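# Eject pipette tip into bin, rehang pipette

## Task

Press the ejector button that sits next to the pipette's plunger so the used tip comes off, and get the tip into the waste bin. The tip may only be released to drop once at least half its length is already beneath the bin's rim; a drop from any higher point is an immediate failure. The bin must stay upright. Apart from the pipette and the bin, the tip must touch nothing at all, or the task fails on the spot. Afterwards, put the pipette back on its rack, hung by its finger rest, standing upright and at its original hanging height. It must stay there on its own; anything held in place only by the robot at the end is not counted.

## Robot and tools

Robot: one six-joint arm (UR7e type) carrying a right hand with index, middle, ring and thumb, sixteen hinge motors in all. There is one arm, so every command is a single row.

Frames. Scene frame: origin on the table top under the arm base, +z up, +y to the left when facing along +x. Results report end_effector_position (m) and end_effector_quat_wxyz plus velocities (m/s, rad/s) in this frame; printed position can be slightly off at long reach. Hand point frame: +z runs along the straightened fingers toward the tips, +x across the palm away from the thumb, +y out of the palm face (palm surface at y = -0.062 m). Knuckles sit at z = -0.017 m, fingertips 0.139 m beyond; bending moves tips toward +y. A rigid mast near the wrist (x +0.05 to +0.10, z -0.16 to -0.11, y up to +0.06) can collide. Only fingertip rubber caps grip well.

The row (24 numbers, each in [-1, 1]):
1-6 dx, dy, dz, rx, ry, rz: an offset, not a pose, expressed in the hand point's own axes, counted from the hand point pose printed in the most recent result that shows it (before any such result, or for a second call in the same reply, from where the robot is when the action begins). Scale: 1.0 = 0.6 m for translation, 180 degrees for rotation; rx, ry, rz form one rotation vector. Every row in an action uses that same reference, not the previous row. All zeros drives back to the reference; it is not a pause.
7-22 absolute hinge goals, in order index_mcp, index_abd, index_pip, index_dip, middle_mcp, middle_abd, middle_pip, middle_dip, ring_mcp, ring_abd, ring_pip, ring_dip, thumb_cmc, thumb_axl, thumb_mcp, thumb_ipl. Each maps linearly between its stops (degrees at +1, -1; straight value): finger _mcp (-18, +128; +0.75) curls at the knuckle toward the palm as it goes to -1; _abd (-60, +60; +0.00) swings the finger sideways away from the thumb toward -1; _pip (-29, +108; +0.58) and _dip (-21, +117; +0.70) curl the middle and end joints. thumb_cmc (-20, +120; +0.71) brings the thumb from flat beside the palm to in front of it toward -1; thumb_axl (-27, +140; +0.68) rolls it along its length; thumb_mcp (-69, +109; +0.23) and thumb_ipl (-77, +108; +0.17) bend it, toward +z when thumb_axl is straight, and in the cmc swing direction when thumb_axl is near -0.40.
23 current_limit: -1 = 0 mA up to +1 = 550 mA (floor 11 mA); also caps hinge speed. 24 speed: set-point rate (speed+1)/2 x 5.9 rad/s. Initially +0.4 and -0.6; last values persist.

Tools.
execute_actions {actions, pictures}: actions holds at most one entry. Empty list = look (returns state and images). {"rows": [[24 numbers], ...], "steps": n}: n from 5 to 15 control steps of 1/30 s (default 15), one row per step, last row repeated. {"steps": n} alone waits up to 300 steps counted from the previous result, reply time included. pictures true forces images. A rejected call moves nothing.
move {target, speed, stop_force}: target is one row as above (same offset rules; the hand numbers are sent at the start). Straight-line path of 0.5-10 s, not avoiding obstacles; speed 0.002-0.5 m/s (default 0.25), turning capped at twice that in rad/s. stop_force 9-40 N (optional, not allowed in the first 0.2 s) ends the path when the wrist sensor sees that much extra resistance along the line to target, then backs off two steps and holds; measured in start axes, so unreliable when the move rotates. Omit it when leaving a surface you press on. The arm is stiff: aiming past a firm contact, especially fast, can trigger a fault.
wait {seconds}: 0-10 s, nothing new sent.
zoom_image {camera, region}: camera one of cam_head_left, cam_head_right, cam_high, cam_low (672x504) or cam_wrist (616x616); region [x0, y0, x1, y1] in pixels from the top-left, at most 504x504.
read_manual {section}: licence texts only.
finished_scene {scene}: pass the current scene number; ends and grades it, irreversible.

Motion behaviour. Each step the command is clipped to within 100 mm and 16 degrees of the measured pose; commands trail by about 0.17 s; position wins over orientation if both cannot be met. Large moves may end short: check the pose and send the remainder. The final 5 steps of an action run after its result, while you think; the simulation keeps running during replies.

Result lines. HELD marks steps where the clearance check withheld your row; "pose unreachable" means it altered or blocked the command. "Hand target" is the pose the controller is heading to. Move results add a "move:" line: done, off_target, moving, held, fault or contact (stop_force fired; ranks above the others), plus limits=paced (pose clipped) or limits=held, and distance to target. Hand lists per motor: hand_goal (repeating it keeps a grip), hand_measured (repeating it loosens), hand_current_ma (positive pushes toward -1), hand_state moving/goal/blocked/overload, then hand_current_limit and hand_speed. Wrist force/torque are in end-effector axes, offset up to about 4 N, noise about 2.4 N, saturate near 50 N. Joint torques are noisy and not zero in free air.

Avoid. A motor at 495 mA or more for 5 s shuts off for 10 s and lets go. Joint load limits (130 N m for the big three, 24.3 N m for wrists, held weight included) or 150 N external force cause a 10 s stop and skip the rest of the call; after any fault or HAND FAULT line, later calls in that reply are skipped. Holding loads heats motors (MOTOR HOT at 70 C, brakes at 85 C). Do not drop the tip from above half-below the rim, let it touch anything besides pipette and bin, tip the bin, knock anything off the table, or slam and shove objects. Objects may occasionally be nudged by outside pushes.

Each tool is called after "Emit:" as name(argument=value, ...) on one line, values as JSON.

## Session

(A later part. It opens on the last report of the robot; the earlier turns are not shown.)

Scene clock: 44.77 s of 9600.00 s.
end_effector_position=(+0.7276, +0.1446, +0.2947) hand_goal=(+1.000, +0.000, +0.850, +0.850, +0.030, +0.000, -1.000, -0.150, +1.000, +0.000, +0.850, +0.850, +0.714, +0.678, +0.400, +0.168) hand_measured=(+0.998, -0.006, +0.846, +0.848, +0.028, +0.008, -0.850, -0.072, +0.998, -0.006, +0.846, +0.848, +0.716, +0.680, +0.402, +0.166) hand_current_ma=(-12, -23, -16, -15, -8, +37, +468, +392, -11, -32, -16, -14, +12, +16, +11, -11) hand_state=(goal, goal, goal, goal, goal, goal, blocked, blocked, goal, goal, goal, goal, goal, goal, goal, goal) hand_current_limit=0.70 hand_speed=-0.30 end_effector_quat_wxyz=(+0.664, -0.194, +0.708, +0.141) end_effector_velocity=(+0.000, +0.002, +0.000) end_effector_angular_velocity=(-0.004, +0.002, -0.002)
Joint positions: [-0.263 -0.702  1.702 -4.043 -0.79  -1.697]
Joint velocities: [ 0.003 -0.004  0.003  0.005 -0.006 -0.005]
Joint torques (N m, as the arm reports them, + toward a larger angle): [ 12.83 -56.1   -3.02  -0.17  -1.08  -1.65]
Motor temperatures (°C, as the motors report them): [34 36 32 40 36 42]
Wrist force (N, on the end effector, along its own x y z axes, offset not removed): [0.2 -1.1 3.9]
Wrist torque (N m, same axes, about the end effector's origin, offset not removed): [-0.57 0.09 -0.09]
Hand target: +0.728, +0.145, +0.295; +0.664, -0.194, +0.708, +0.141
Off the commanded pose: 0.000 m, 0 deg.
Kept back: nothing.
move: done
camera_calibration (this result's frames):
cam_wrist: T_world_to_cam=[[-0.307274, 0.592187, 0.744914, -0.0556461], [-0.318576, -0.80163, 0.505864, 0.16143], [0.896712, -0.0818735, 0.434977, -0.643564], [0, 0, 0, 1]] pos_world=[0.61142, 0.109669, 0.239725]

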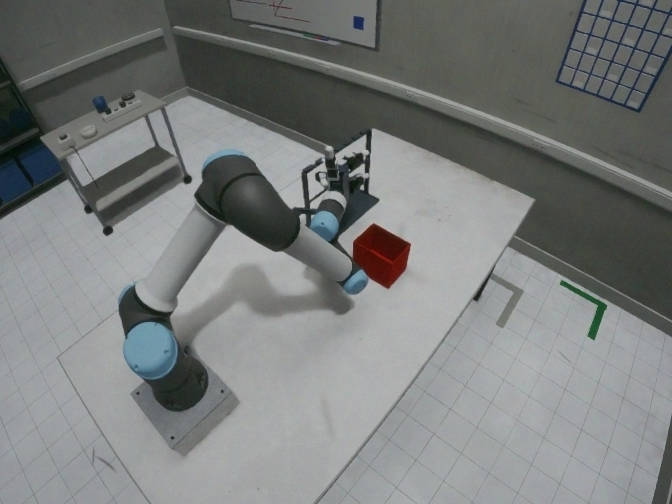

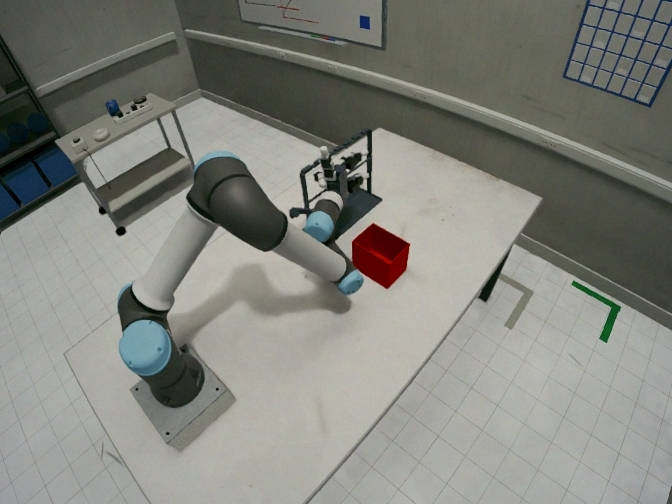

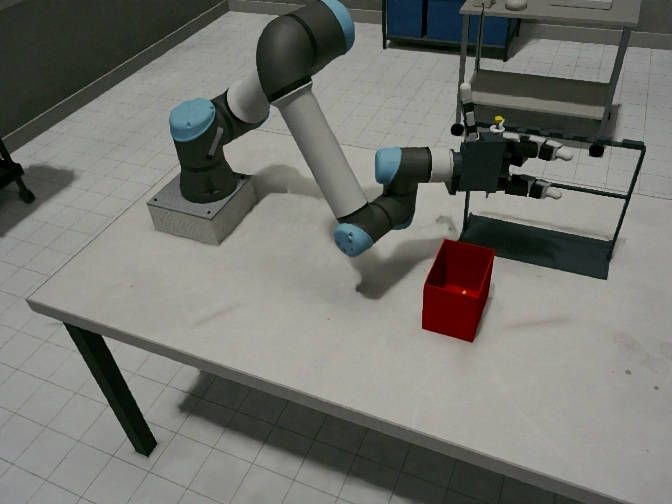

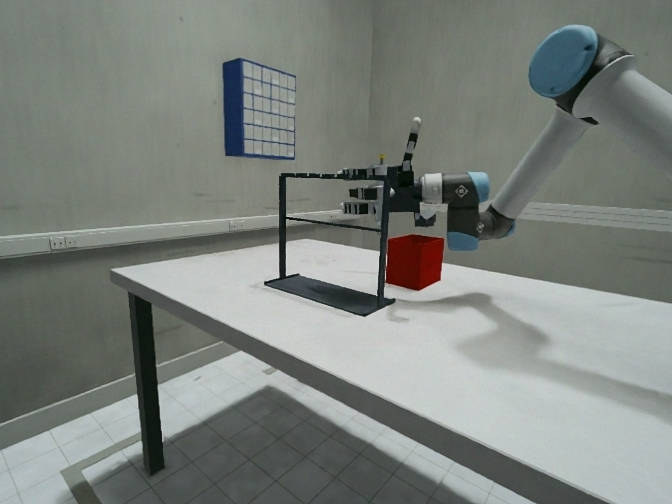

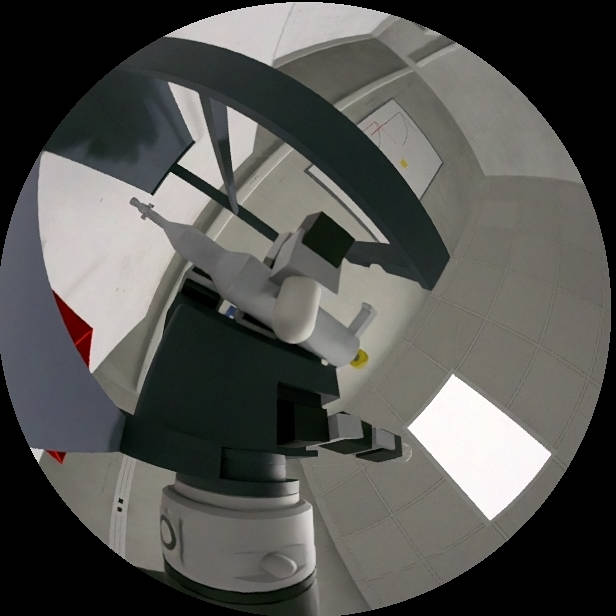

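Emit:
move(target=[0.0165,0.0627,0.0203,0,0,0, 1,0,0.85,0.85, 0.03,0,-1.0,-0.15, 1,0,0.85,0.85, 0.714,0.678,0.4,0.168, 0.7,-0.3], speed=0.05)

Emit:
zoom_image(camera="cam_high", region=[465, 95, 535, 150])

Emit:
zoom_image(camera="cam_low", region=[350, 152, 400, 197])

Emit:
zoom_image(camera="cam_low", region=[340, 140, 430, 260])

Scene clock: 48.73 s of 9600.00 s.
end_effector_position=(+0.7207, +0.1824, +0.2817) hand_goal=(+1.000, +0.000, +0.850, +0.850, +0.030, +0.000, -1.000, -0.150, +1.000, +0.000, +0.850, +0.850, +0.714, +0.678, +0.400, +0.168) hand_measured=(+0.998, -0.006, +0.846, +0.848, +0.028, +0.008, -0.850, -0.072, +0.998, -0.006, +0.846, +0.848, +0.716, +0.680, +0.402, +0.166) hand_current_ma=(-12, -23, -16, -15, -8, +37, +468, +392, -11, -32, -16, -14, +12, +16, +11, -11) hand_state=(goal, goal, goal, goal, goal, goal, blocked, blocked, goal, goal, goal, goal, goal, goal, goal, goal) hand_current_limit=0.70 hand_speed=-0.30 end_effector_quat_wxyz=(+0.664, -0.194, +0.708, +0.141) end_effector_velocity=(-0.000, +0.002, -0.001) end_effector_angular_velocity=(+0.000, +0.001, +0.000)
Joint positions: [-0.2   -0.686  1.722 -4.085 -0.853 -1.689]
Joint velocities: [ 0.004  0.001  0.001 -0.002 -0.004  0.   ]
Joint torques (N m, as the arm reports them, + toward a larger angle): [ 10.74 -39.7   -1.67  -3.92  -1.2    1.46]
Motor temperatures (°C, as the motors report them): [34 36 32 40 36 42]
Wrist force (N, on the end effector, along its own x y z axes, offset not removed): [0.3 0.2 1.2]
Wrist torque (N m, same axes, about the end effector's origin, offset not removed): [-0.01 0.22 0.08]
Hand target: +0.721, +0.183, +0.282; +0.664, -0.194, +0.708, +0.141
Off the commanded pose: 0.000 m, 0 deg.
Kept back: nothing.
move: done
camera_calibration (this result's frames):
cam_wrist: T_world_to_cam=[[-0.307244, 0.59229, 0.744845, -0.0705096], [-0.318539, -0.801562, 0.505995, 0.196021], [0.896735, -0.0817984, 0.434942, -0.628644], [0, 0, 0, 1]] pos_world=[0.604504, 0.147463, 0.226757]

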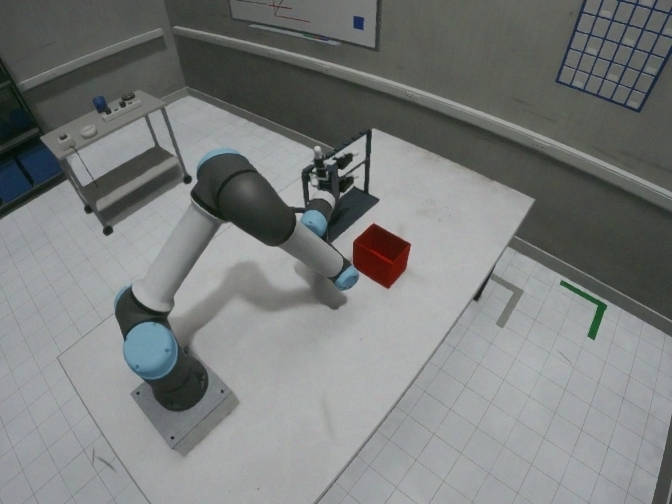

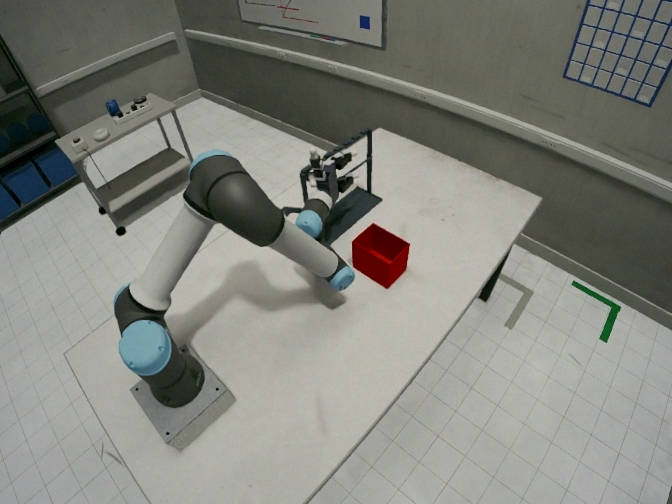

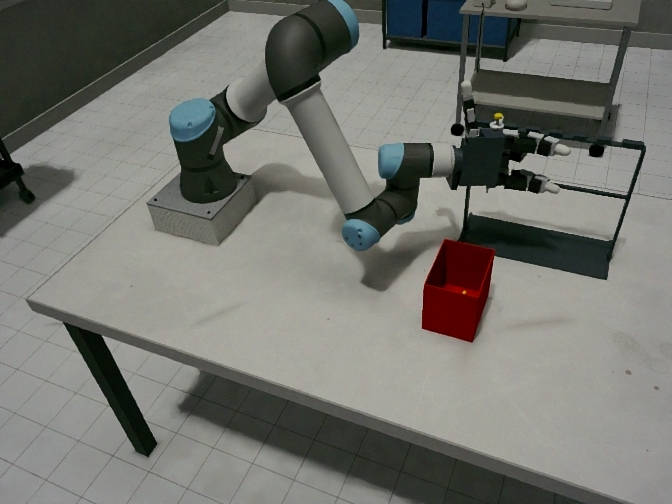

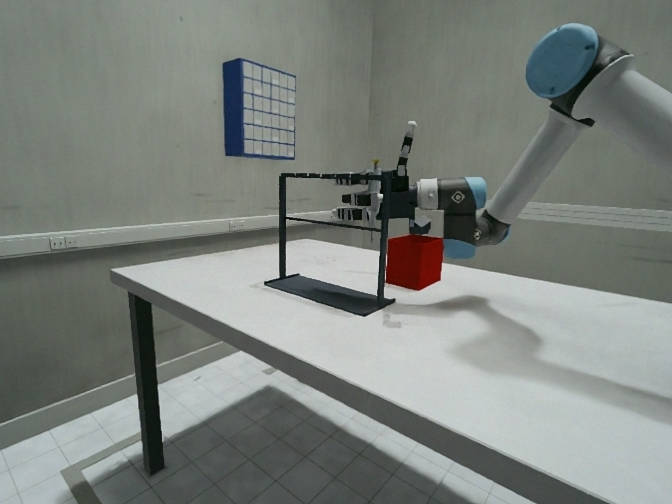

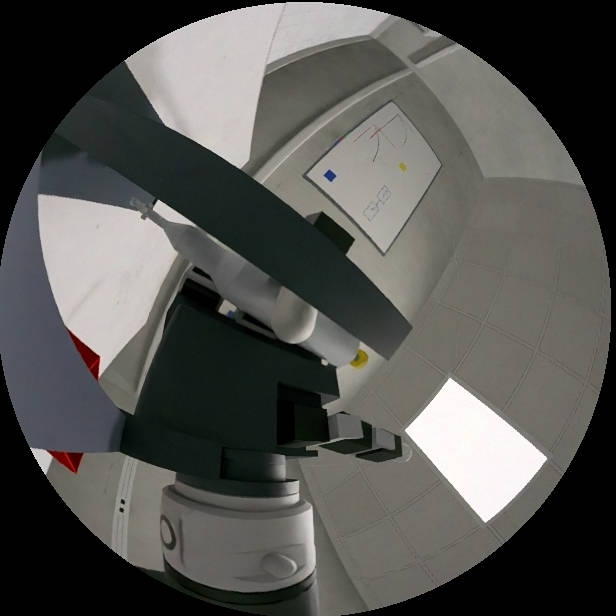

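Region (465, 95, 535, 150) of cam_high's 672x504 image, scaled by 7.200, with more detail than that image has; it fills the top 396 rows of this view, and the rest is white.

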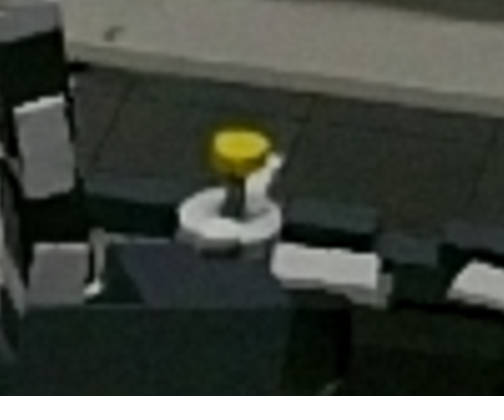

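Region (350, 152, 400, 197) of cam_low's 672x504 image, scaled by 10.080, with more detail than that image has; it fills the top 454 rows of this view, and the rest is white.

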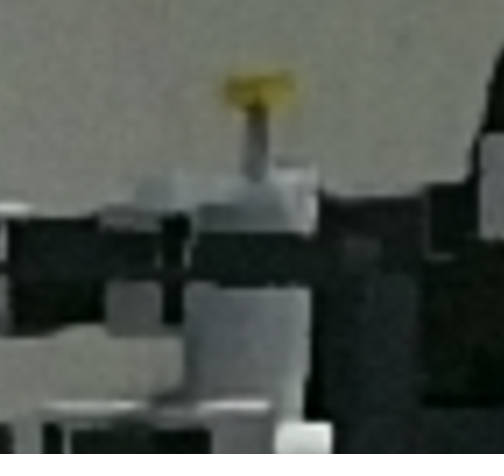

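Region (340, 140, 430, 260) of cam_low's 672x504 image, scaled by 4.200, with more detail than that image has; it fills the left 378 columns of this view, and the rest is white.

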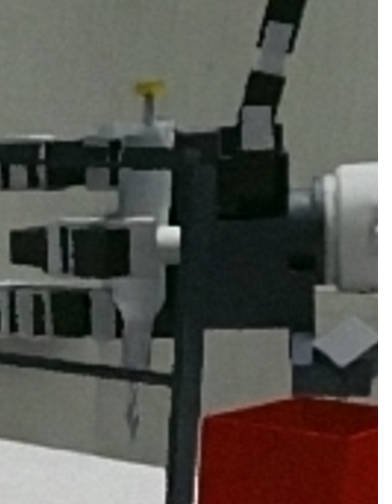

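Emit:
move(target=[-0.0013,0.0133,0.0069,0,0,0, 1,0,0.85,0.85, 0.03,0,-1.0,-0.15, 1,0,0.85,0.85, 0.714,0.678,0.4,0.168, 0.7,-0.3], speed=0.015)

Emit:
zoom_image(camera="cam_high", region=[465, 95, 535, 150])

Emit:
zoom_image(camera="cam_low", region=[350, 152, 400, 197])

Scene clock: 50.03 s of 9600.00 s.
end_effector_position=(+0.7207, +0.1913, +0.2817) hand_goal=(+1.000, +0.000, +0.850, +0.850, +0.030, +0.000, -1.000, -0.150, +1.000, +0.000, +0.850, +0.850, +0.714, +0.678, +0.400, +0.168) hand_measured=(+0.998, -0.006, +0.846, +0.848, +0.028, +0.006, -0.850, -0.072, +0.998, -0.006, +0.846, +0.848, +0.716, +0.680, +0.402, +0.166) hand_current_ma=(-12, -23, -16, -15, -8, +29, +467, +392, -11, -32, -16, -14, +12, +16, +11, -11) hand_state=(goal, goal, goal, goal, goal, goal, blocked, blocked, goal, goal, goal, goal, goal, goal, goal, goal) hand_current_limit=0.70 hand_speed=-0.30 end_effector_quat_wxyz=(+0.664, -0.194, +0.708, +0.141) end_effector_velocity=(+0.000, +0.002, +0.000) end_effector_angular_velocity=(+0.000, +0.001, +0.000)
Joint positions: [-0.184 -0.686  1.722 -4.086 -0.869 -1.687]
Joint velocities: [ 0.004  0.    -0.001  0.001 -0.003  0.001]
Joint torques (N m, as the arm reports them, + toward a larger angle): [ 11.99 -40.53 -19.67  -3.88  -1.08   1.56]
Motor temperatures (°C, as the motors report them): [34 36 32 40 36 42]
Wrist force (N, on the end effector, along its own x y z axes, offset not removed): [-2.1 -4.3 0.2]
Wrist torque (N m, same axes, about the end effector's origin, offset not removed): [-0.45 0.43 -0.54]
Hand target: +0.721, +0.191, +0.282; +0.664, -0.194, +0.708, +0.141
Off the commanded pose: 0.000 m, 0 deg.
Kept back: nothing.
move: done
camera_calibration (this result's frames):
cam_wrist: T_world_to_cam=[[-0.307232, 0.592311, 0.744833, -0.0757262], [-0.318523, -0.801549, 0.506027, 0.203105], [0.896745, -0.0817782, 0.434926, -0.627933], [0, 0, 0, 1]] pos_world=[0.604524, 0.156301, 0.226731]

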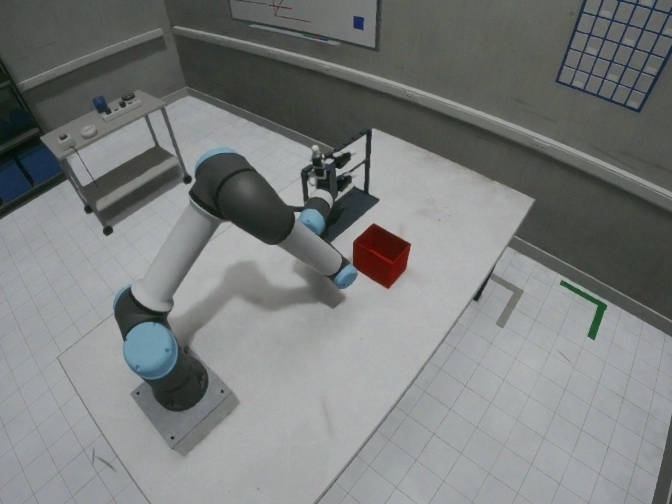

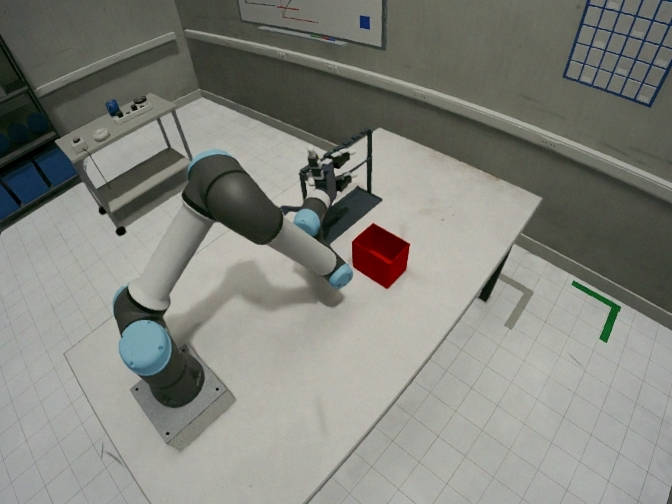

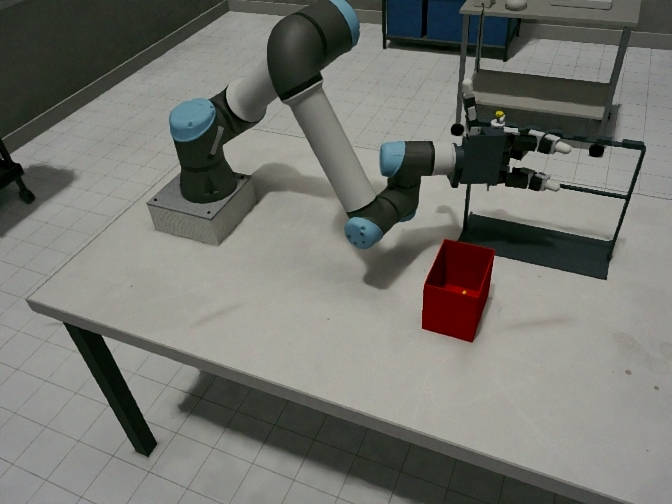

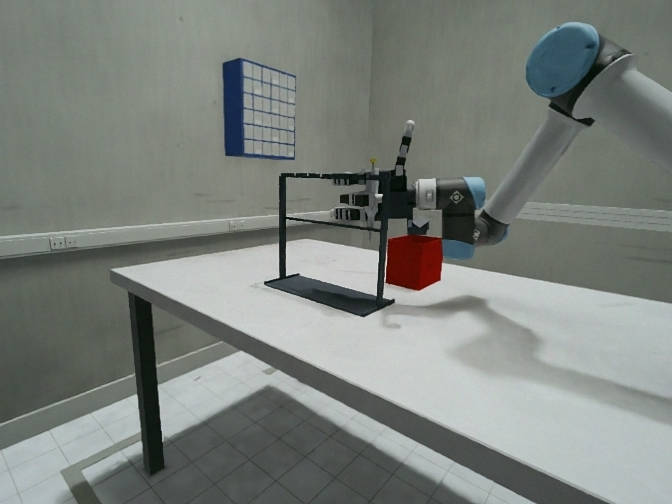

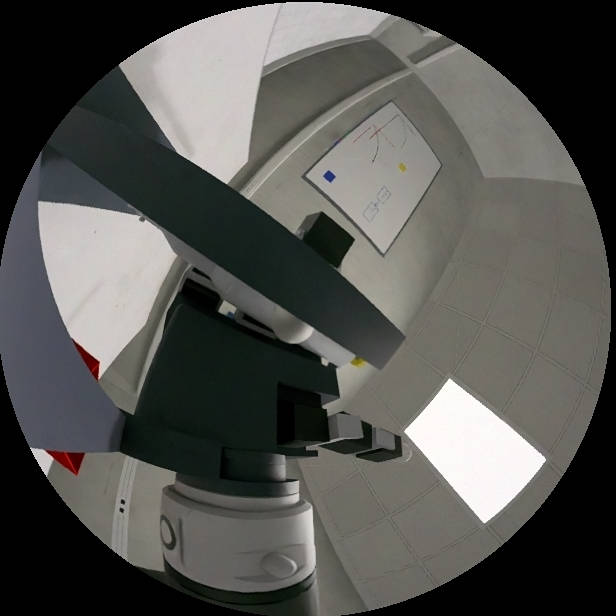

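Region (465, 95, 535, 150) of cam_high's 672x504 image, scaled by 7.200, with more detail than that image has; it fills the top 396 rows of this view, and the rest is white.

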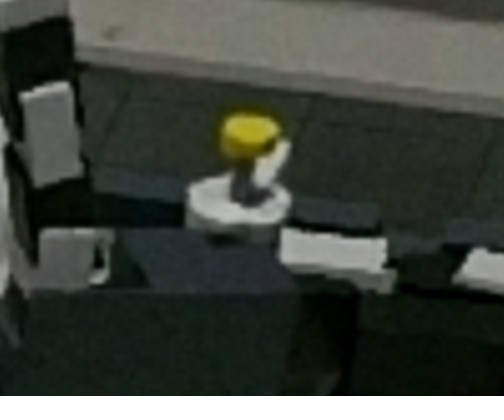

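Region (350, 152, 400, 197) of cam_low's 672x504 image, scaled by 10.080, with more detail than that image has; it fills the top 454 rows of this view, and the rest is white.

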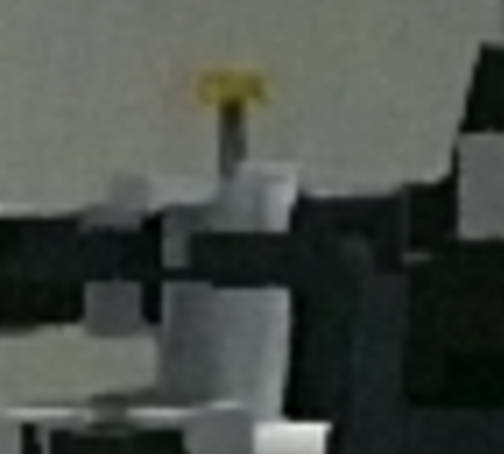

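Emit:
move(target=[0.0242,0,0.0011,0,0,0, 1,0,0.85,0.85, 0.03,0,-1.0,-0.15, 1,0,0.85,0.85, 0.714,0.678,0.4,0.168, 0.7,-0.3], speed=0.015)

Emit:
zoom_image(camera="cam_high", region=[465, 95, 535, 150])

Emit:
zoom_image(camera="cam_low", region=[350, 152, 400, 197])

Scene clock: 51.57 s of 9600.00 s.
end_effector_position=(+0.7207, +0.1903, +0.2674) hand_goal=(+1.000, +0.000, +0.850, +0.850, +0.030, +0.000, -1.000, -0.150, +1.000, +0.000, +0.850, +0.850, +0.714, +0.678, +0.400, +0.168) hand_measured=(+0.998, -0.006, +0.846, +0.848, +0.028, +0.004, -0.850, -0.074, +0.998, -0.006, +0.846, +0.848, +0.716, +0.680, +0.402, +0.166) hand_current_ma=(-12, -23, -16, -15, -3, +10, +468, +388, -11, -32, -16, -14, +12, +16, +11, -11) hand_state=(goal, goal, goal, goal, goal, moving, blocked, blocked, goal, goal, goal, goal, goal, goal, goal, goal) hand_current_limit=0.70 hand_speed=-0.30 end_effector_quat_wxyz=(+0.664, -0.194, +0.708, +0.141) end_effector_velocity=(+0.000, -0.000, -0.002) end_effector_angular_velocity=(-0.000, -0.001, -0.001)
Joint positions: [-0.185 -0.656  1.715 -4.109 -0.867 -1.687]
Joint velocities: [-0.001  0.004 -0.001 -0.004 -0.    -0.   ]
Joint torques (N m, as the arm reports them, + toward a larger angle): [-12.41 -39.78 -19.34  -3.48   1.35  -1.53]
Motor temperatures (°C, as the motors report them): [34 36 32 40 36 42]
Wrist force (N, on the end effector, along its own x y z axes, offset not removed): [-5.6 1.1 -2.0]
Wrist torque (N m, same axes, about the end effector's origin, offset not removed): [0.06 0.53 -0.50]
Hand target: +0.721, +0.190, +0.267; +0.664, -0.194, +0.708, +0.141
Off the commanded pose: 0.000 m, 0 deg.
Kept back: nothing.
move: done
camera_calibration (this result's frames):
cam_wrist: T_world_to_cam=[[-0.307308, 0.59232, 0.744795, -0.0644661], [-0.318525, -0.801547, 0.506028, 0.20957], [0.896718, -0.0817295, 0.434991, -0.621782], [0, 0, 0, 1]] pos_world=[0.604505, 0.155347, 0.212435]

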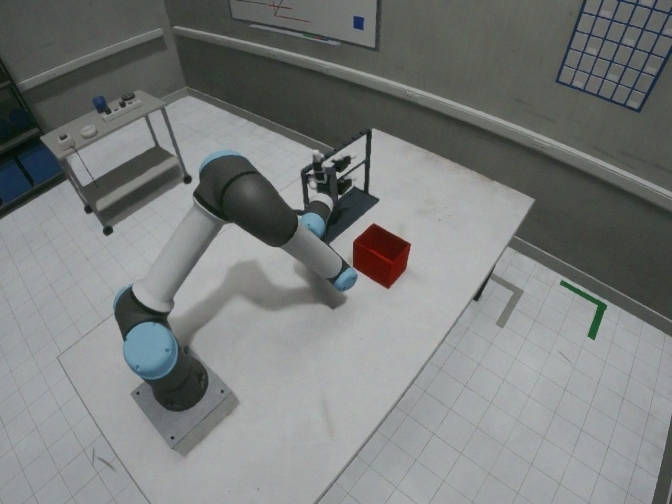

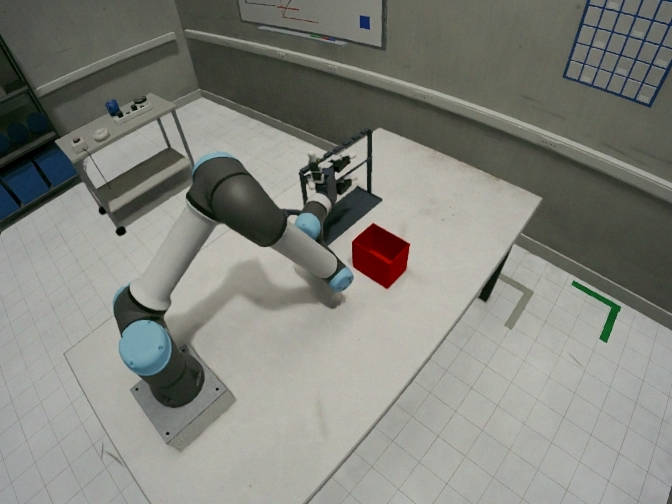

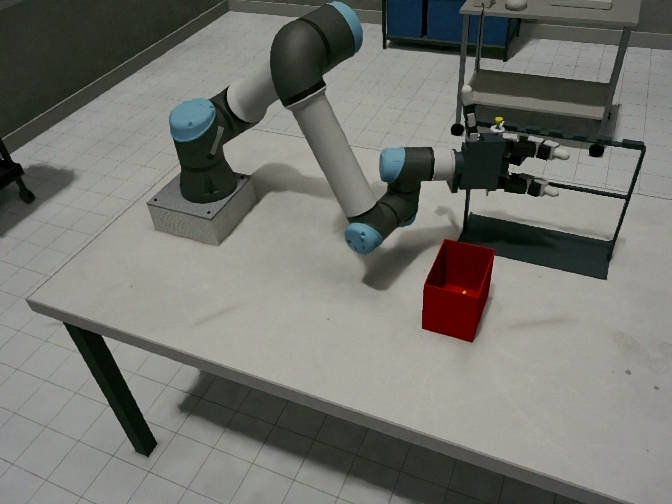

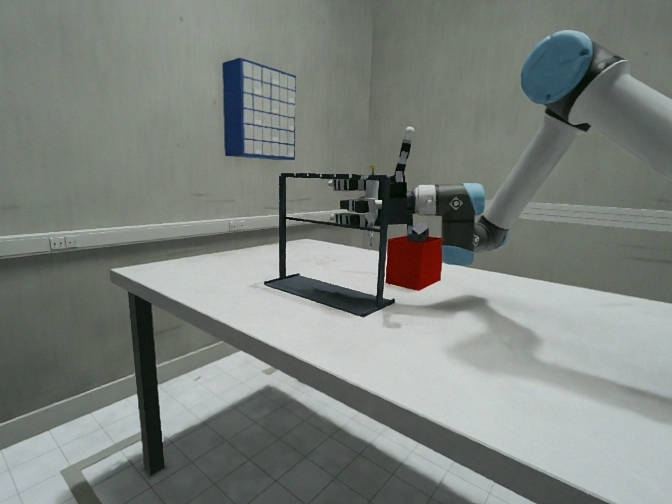

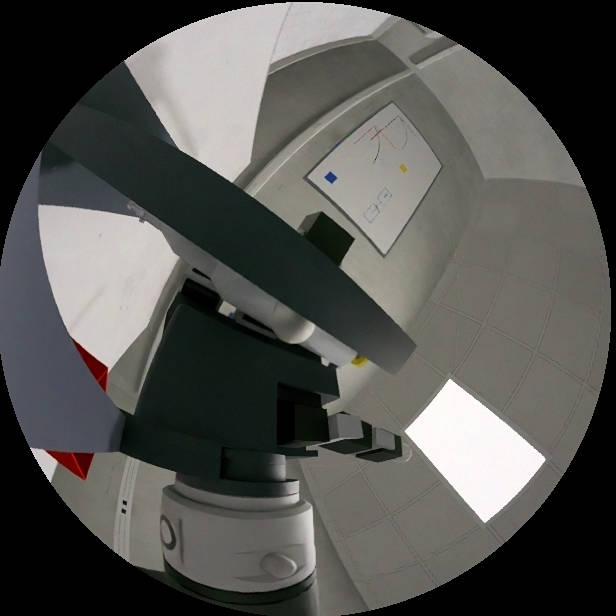

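Region (465, 95, 535, 150) of cam_high's 672x504 image, scaled by 7.200, with more detail than that image has; it fills the top 396 rows of this view, and the rest is white.

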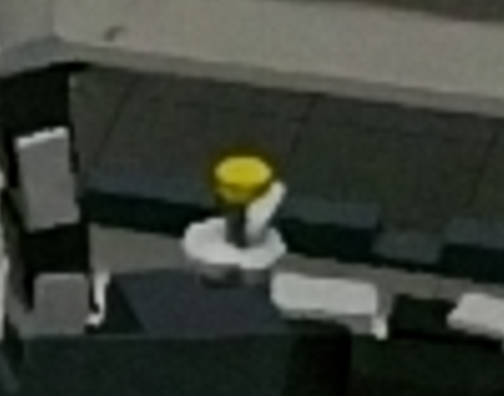

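Region (350, 152, 400, 197) of cam_low's 672x504 image, scaled by 10.080, with more detail than that image has; it fills the top 454 rows of this view, and the rest is white.

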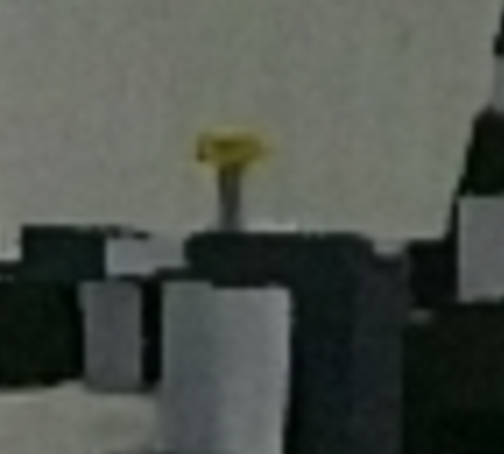

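Emit:
execute_actions(actions=[])

Scene clock: 51.90 s of 9600.00 s.
end_effector_position=(+0.7207, +0.1903, +0.2672) hand_goal=(+1.000, +0.000, +0.850, +0.850, +0.030, +0.000, -1.000, -0.150, +1.000, +0.000, +0.850, +0.850, +0.714, +0.678, +0.400, +0.168) hand_measured=(+0.998, -0.006, +0.846, +0.848, +0.030, -0.002, -0.850, -0.074, +0.998, -0.006, +0.846, +0.848, +0.716, +0.680, +0.402, +0.166) hand_current_ma=(-12, -23, -16, -15, -3, -9, +467, +388, -11, -32, -16, -14, +12, +16, +11, -11) hand_state=(goal, goal, goal, goal, goal, goal, blocked, blocked, goal, goal, goal, goal, goal, goal, goal, goal) hand_current_limit=0.70 hand_speed=-0.30 end_effector_quat_wxyz=(+0.664, -0.194, +0.708, +0.141) end_effector_velocity=(+0.000, +0.000, +0.000) end_effector_angular_velocity=(+0.000, +0.000, +0.001)
Joint positions: [-0.185 -0.656  1.715 -4.109 -0.867 -1.687]
Joint velocities: [ 0.     0.    -0.     0.001  0.001 -0.   ]
Joint torques (N m, as the arm reports them, + toward a larger angle): [-13.57 -37.35 -17.15  -3.11   1.1   -0.85]
Motor temperatures (°C, as the motors report them): [34 36 32 40 36 42]
Wrist force (N, on the end effector, along its own x y z axes, offset not removed): [-3.7 -1.1 2.6]
Wrist torque (N m, same axes, about the end effector's origin, offset not removed): [-0.70 0.09 -0.35]
Hand target: +0.721, +0.190, +0.267; +0.664, -0.194, +0.708, +0.141
Off the commanded pose: 0.000 m, 0 deg.
Kept back: nothing.
Steps of this call (steps 1 to 10: nothing new was sent). Readings (end_effector_position | what the end effector reports):
1: (+0.7207, +0.1903, +0.2674) | hand_goal=(+1.000, +0.000, +0.850, +0.850, +0.030, +0.000, -1.000, -0.150, +1.000, +0.000, +0.850, +0.850, +0.714, +0.678, +0.400, +0.168) hand_measured=(+0.998, -0.006, +0.846, +0.848, +0.030, +0.002, -0.850, -0.074, +0.998, -0.006, +0.846, +0.848, +0.716, +0.680, +0.402, +0.166) hand_current_ma=(-12, -23, -16, -15, -4, +5, +467, +389, -11, -32, -16, -14, +12, +16, +11, -11) hand_state=(goal, goal, goal, goal, goal, moving, blocked, blocked, goal, goal, goal, goal, goal, goal, goal, goal) hand_current_limit=0.70 hand_speed=-0.30
2: (+0.7207, +0.1903, +0.2673) | hand_goal=(+1.000, +0.000, +0.850, +0.850, +0.030, +0.000, -1.000, -0.150, +1.000, +0.000, +0.850, +0.850, +0.714, +0.678, +0.400, +0.168) hand_measured=(+0.998, -0.006, +0.846, +0.848, +0.030, +0.002, -0.850, -0.074, +0.998, -0.006, +0.846, +0.848, +0.716, +0.680, +0.402, +0.166) hand_current_ma=(-12, -23, -16, -15, -4, +1, +467, +388, -11, -32, -16, -14, +12, +16, +11, -11) hand_state=(goal, goal, goal, goal, goal, moving, blocked, blocked, goal, goal, goal, goal, goal, goal, goal, goal) hand_current_limit=0.70 hand_speed=-0.30
4: (+0.7207, +0.1903, +0.2673) | hand_goal=(+1.000, +0.000, +0.850, +0.850, +0.030, +0.000, -1.000, -0.150, +1.000, +0.000, +0.850, +0.850, +0.714, +0.678, +0.400, +0.168) hand_measured=(+0.998, -0.006, +0.846, +0.848, +0.030, +0.000, -0.850, -0.074, +0.998, -0.006, +0.846, +0.848, +0.716, +0.680, +0.402, +0.166) hand_current_ma=(-12, -23, -16, -15, -4, -4, +468, +388, -11, -32, -16, -14, +12, +16, +11, -11) hand_state=(goal, goal, goal, goal, goal, moving, blocked, blocked, goal, goal, goal, goal, goal, goal, goal, goal) hand_current_limit=0.70 hand_speed=-0.30
8: (+0.7207, +0.1903, +0.2672) | hand_goal=(+1.000, +0.000, +0.850, +0.850, +0.030, +0.000, -1.000, -0.150, +1.000, +0.000, +0.850, +0.850, +0.714, +0.678, +0.400, +0.168) hand_measured=(+0.998, -0.006, +0.846, +0.848, +0.030, -0.002, -0.850, -0.074, +0.998, -0.006, +0.846, +0.848, +0.716, +0.680, +0.402, +0.166) hand_current_ma=(-12, -23, -16, -15, -4, -8, +467, +388, -11, -32, -16, -14, +12, +16, +11, -11) hand_state=(goal, goal, goal, goal, goal, goal, blocked, blocked, goal, goal, goal, goal, goal, goal, goal, goal) hand_current_limit=0.70 hand_speed=-0.30
10: the state above
camera_calibration (this result's frames):
cam_wrist: T_world_to_cam=[[-0.307258, 0.592319, 0.744816, -0.0643484], [-0.318522, -0.801544, 0.506034, 0.209647], [0.896737, -0.0817576, 0.434947, -0.621701], [0, 0, 0, 1]] pos_world=[0.604508, 0.155327, 0.212247]

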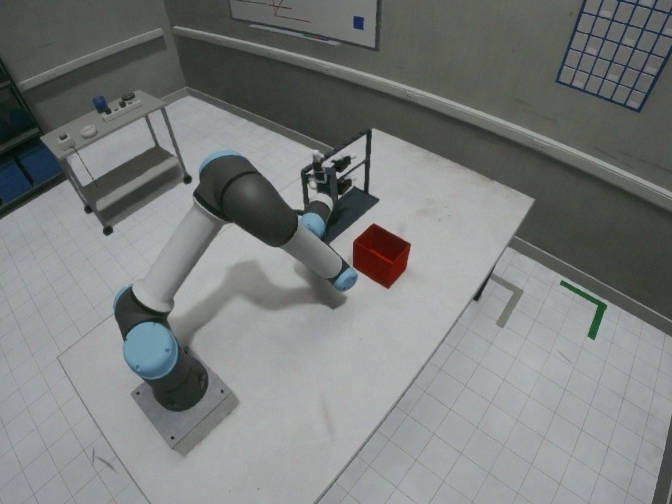

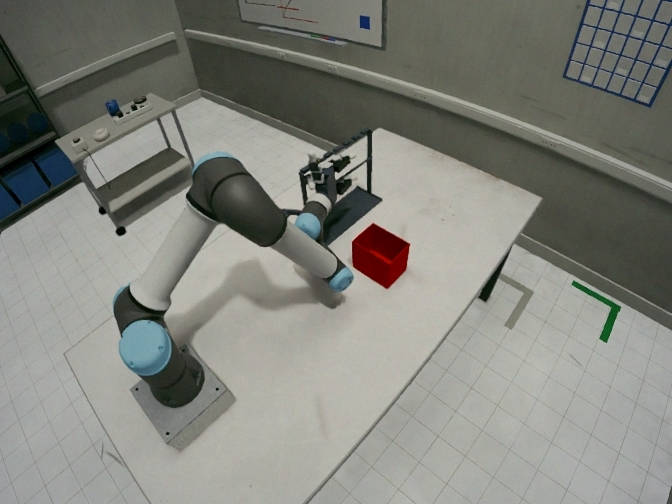

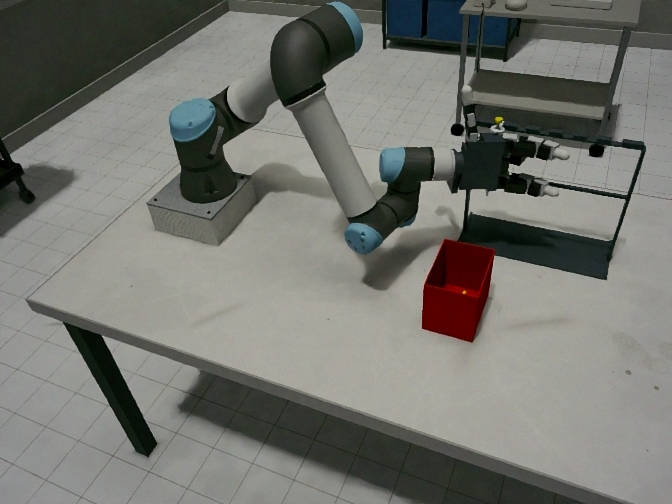

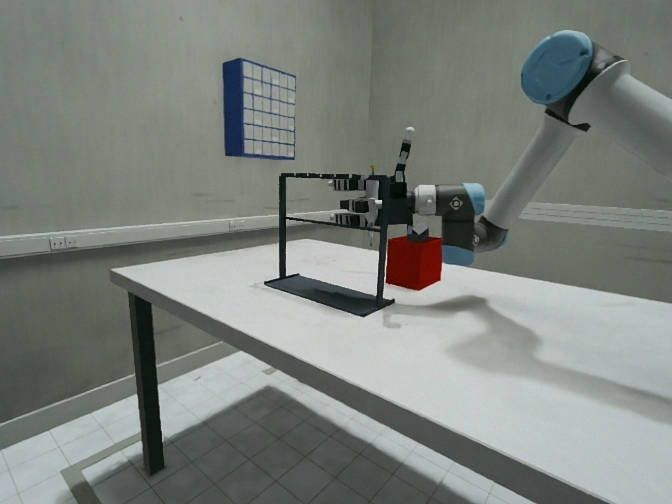

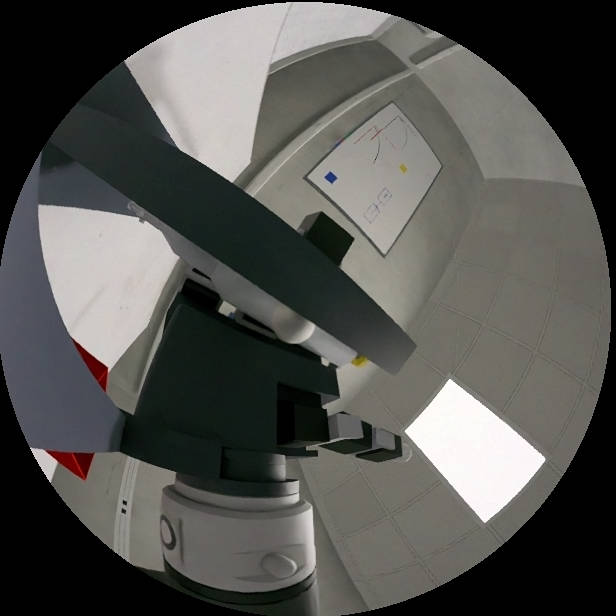

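Emit:
execute_actions(actions=[{"rows": [[0,0,0,0,0,0, 1,0,0.85,0.85, 0.03,0,0.6,0.7, 1,0,0.85,0.85, 0.714,0.678,0.4,0.168, 0.7,-0.3]], "steps": 15}])

Emit:
move(target=[0,0,0,0,0,0, 1,0,0.85,0.85, 0.8,0,0.6,0.7, 1,0,0.85,0.85, 0.714,0.678,0.4,0.168, 0.7,-0.3], speed=0.02)

Scene clock: 55.60 s of 9600.00 s.
end_effector_position=(+0.7207, +0.1903, +0.2672) hand_goal=(+1.000, +0.000, +0.850, +0.850, +0.030, +0.000, +0.600, +0.700, +1.000, +0.000, +0.850, +0.850, +0.714, +0.678, +0.400, +0.168) hand_measured=(+0.998, -0.006, +0.846, +0.848, +0.028, -0.002, -0.592, +0.208, +0.998, -0.006, +0.846, +0.848, +0.716, +0.680, +0.402, +0.166) hand_current_ma=(-12, -23, -16, -15, -11, -10, -142, -126, -11, -32, -16, -14, +11, +16, +11, -11) hand_state=(goal, goal, goal, goal, goal, goal, moving, moving, goal, goal, goal, goal, goal, goal, goal, goal) hand_current_limit=0.70 hand_speed=-0.30 end_effector_quat_wxyz=(+0.664, -0.194, +0.708, +0.141) end_effector_velocity=(-0.000, -0.000, -0.000) end_effector_angular_velocity=(+0.001, +0.001, +0.002)
Joint positions: [-0.185 -0.656  1.715 -4.109 -0.867 -1.687]
Joint velocities: [-0.001 -0.     0.001  0.001  0.002  0.   ]
Joint torques (N m, as the arm reports them, + toward a larger angle): [ -9.97 -42.18 -16.27  -2.66  -0.64   0.86]
Motor temperatures (°C, as the motors report them): [34 36 32 40 36 42]
Wrist force (N, on the end effector, along its own x y z axes, offset not removed): [-0.5 -2.0 1.8]
Wrist torque (N m, same axes, about the end effector's origin, offset not removed): [-0.44 0.11 -0.44]
Steps of this call (steps 1 to 90: nothing new was sent; then 0.37 s passed at rest; steps 91 to 100: the first 10 steps of this action). Readings (end_effector_position | what the end effector reports):
91: (+0.7207, +0.1903, +0.2672) | hand_goal=(+1.000, +0.000, +0.850, +0.850, +0.030, +0.000, +0.600, +0.700, +1.000, +0.000, +0.850, +0.850, +0.714, +0.678, +0.400, +0.168) hand_measured=(+0.998, -0.006, +0.846, +0.848, +0.030, -0.002, -0.850, -0.074, +0.998, -0.006, +0.846, +0.848, +0.716, +0.680, +0.402, +0.166) hand_current_ma=(-12, -23, -16, -15, -3, -10, +468, +388, -11, -32, -16, -14, +12, +16, +11, -11) hand_state=(goal, goal, goal, goal, goal, goal, moving, moving, goal, goal, goal, goal, goal, goal, goal, goal) hand_current_limit=0.70 hand_speed=-0.30
92: (+0.7207, +0.1903, +0.2672) | hand_goal=(+1.000, +0.000, +0.850, +0.850, +0.030, +0.000, +0.600, +0.700, +1.000, +0.000, +0.850, +0.850, +0.714, +0.678, +0.400, +0.168) hand_measured=(+0.998, -0.006, +0.846, +0.848, +0.030, -0.002, -0.848, -0.072, +0.998, -0.006, +0.846, +0.848, +0.716, +0.680, +0.402, +0.166) hand_current_ma=(-12, -23, -16, -15, -3, -10, +194, +104, -11, -32, -16, -14, +12, +16, +11, -11) hand_state=(goal, goal, goal, goal, goal, goal, moving, moving, goal, goal, goal, goal, goal, goal, goal, goal) hand_current_limit=0.70 hand_speed=-0.30
94: (+0.7207, +0.1903, +0.2672) | hand_goal=(+1.000, +0.000, +0.850, +0.850, +0.030, +0.000, +0.600, +0.700, +1.000, +0.000, +0.850, +0.850, +0.714, +0.678, +0.400, +0.168) hand_measured=(+0.998, -0.006, +0.846, +0.848, +0.030, -0.002, -0.820, -0.036, +0.998, -0.006, +0.846, +0.848, +0.716, +0.680, +0.402, +0.166) hand_current_ma=(-12, -23, -16, -15, -3, -10, -108, -107, -11, -32, -16, -14, +12, +16, +11, -11) hand_state=(goal, goal, goal, goal, goal, goal, moving, moving, goal, goal, goal, goal, goal, goal, goal, goal) hand_current_limit=0.70 hand_speed=-0.30
98: (+0.7207, +0.1903, +0.2672) | hand_goal=(+1.000, +0.000, +0.850, +0.850, +0.030, +0.000, +0.600, +0.700, +1.000, +0.000, +0.850, +0.850, +0.714, +0.678, +0.400, +0.168) hand_measured=(+0.998, -0.006, +0.846, +0.848, +0.028, -0.002, -0.668, +0.128, +0.998, -0.006, +0.846, +0.848, +0.716, +0.680, +0.402, +0.166) hand_current_ma=(-12, -23, -16, -15, -11, -10, -133, -120, -11, -32, -16, -14, +11, +16, +11, -11) hand_state=(goal, goal, goal, goal, goal, goal, moving, moving, goal, goal, goal, goal, goal, goal, goal, goal) hand_current_limit=0.70 hand_speed=-0.30
100: the state above

Scene clock: 57.53 s of 9600.00 s.
end_effector_position=(+0.7207, +0.1903, +0.2672) hand_goal=(+1.000, +0.000, +0.850, +0.850, +0.800, +0.000, +0.600, +0.700, +1.000, +0.000, +0.850, +0.850, +0.714, +0.678, +0.400, +0.168) hand_measured=(+0.998, -0.006, +0.846, +0.848, +0.796, -0.002, +0.598, +0.698, +0.998, -0.006, +0.846, +0.848, +0.716, +0.680, +0.402, +0.166) hand_current_ma=(-12, -23, -16, -15, -18, -12, -13, -15, -11, -32, -16, -14, +11, +16, +11, -11) hand_state=(goal, goal, goal, goal, goal, goal, goal, goal, goal, goal, goal, goal, goal, goal, goal, goal) hand_current_limit=0.70 hand_speed=-0.30 end_effector_quat_wxyz=(+0.664, -0.194, +0.708, +0.141) end_effector_velocity=(+0.000, +0.000, -0.000) end_effector_angular_velocity=(+0.000, +0.001, -0.000)
Joint positions: [-0.185 -0.656  1.715 -4.109 -0.867 -1.687]
Joint velocities: [ 0.    -0.     0.     0.001 -0.     0.   ]
Joint torques (N m, as the arm reports them, + toward a larger angle): [  1.75 -55.11 -16.8   -1.87  -0.46  -1.29]
Motor temperatures (°C, as the motors report them): [34 36 32 40 36 42]
Wrist force (N, on the end effector, along its own x y z axes, offset not removed): [-1.9 -3.9 4.2]
Wrist torque (N m, same axes, about the end effector's origin, offset not removed): [-0.93 0.15 -0.22]
Hand target: +0.721, +0.190, +0.267; +0.664, -0.194, +0.708, +0.141
Off your previous action's commanded pose: 0.000 m, 0 deg at its last step (step 5 of this call).
Off the commanded pose: 0.000 m, 0 deg.
Kept back: nothing.
move: done
camera_calibration (this result's frames):
cam_wrist: T_world_to_cam=[[-0.307217, 0.592314, 0.744837, -0.0643556], [-0.318534, -0.801545, 0.506026, 0.209649], [0.896746, -0.0817965, 0.43492, -0.621694], [0, 0, 0, 1]] pos_world=[0.604511, 0.15531, 0.212234]

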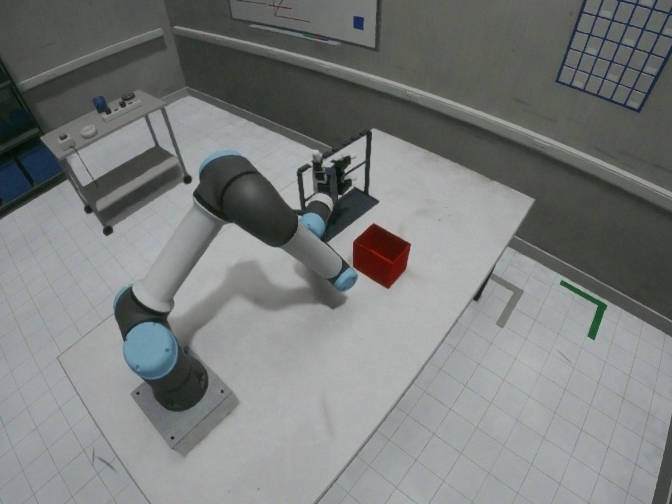

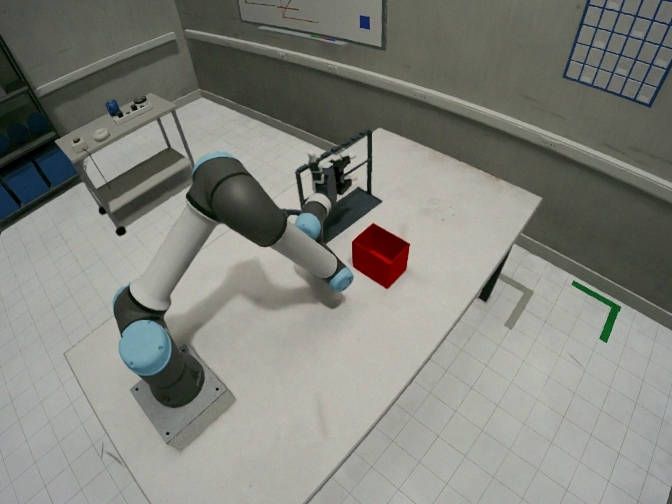

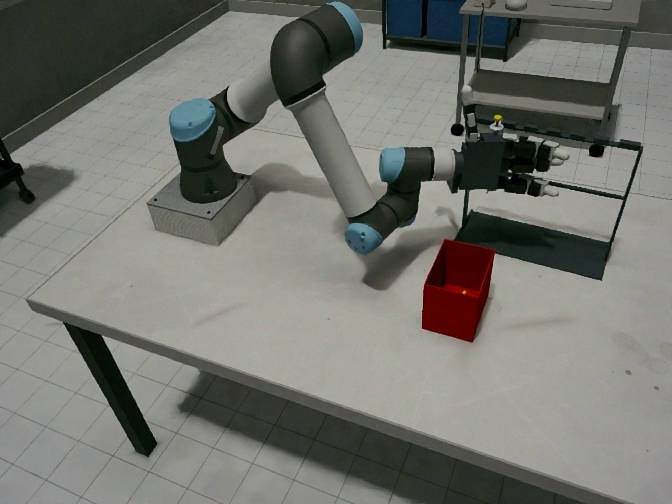

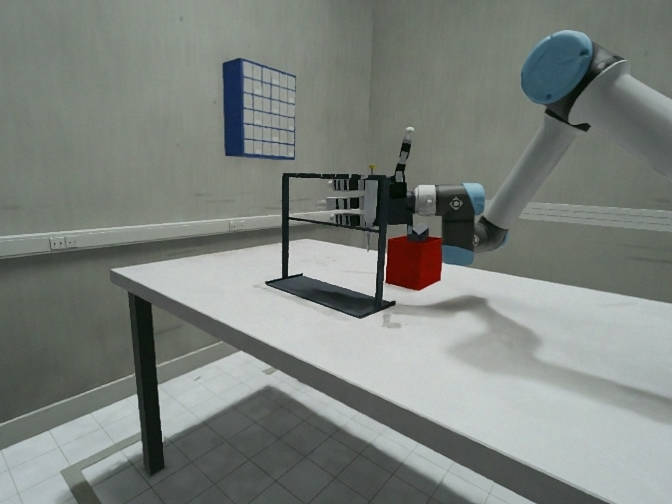

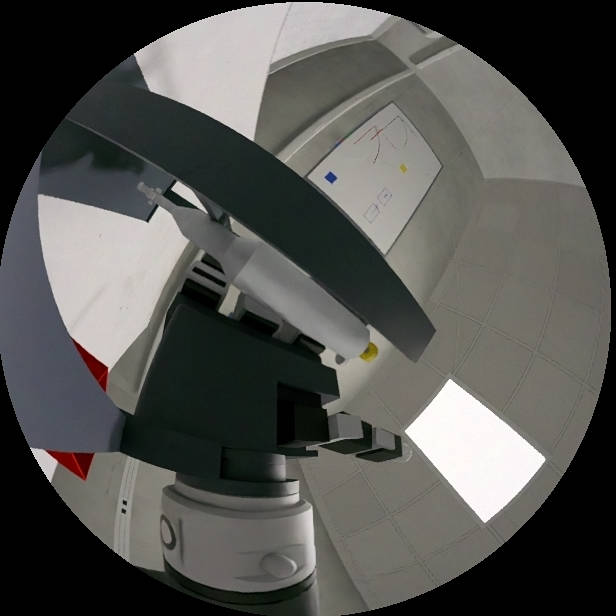

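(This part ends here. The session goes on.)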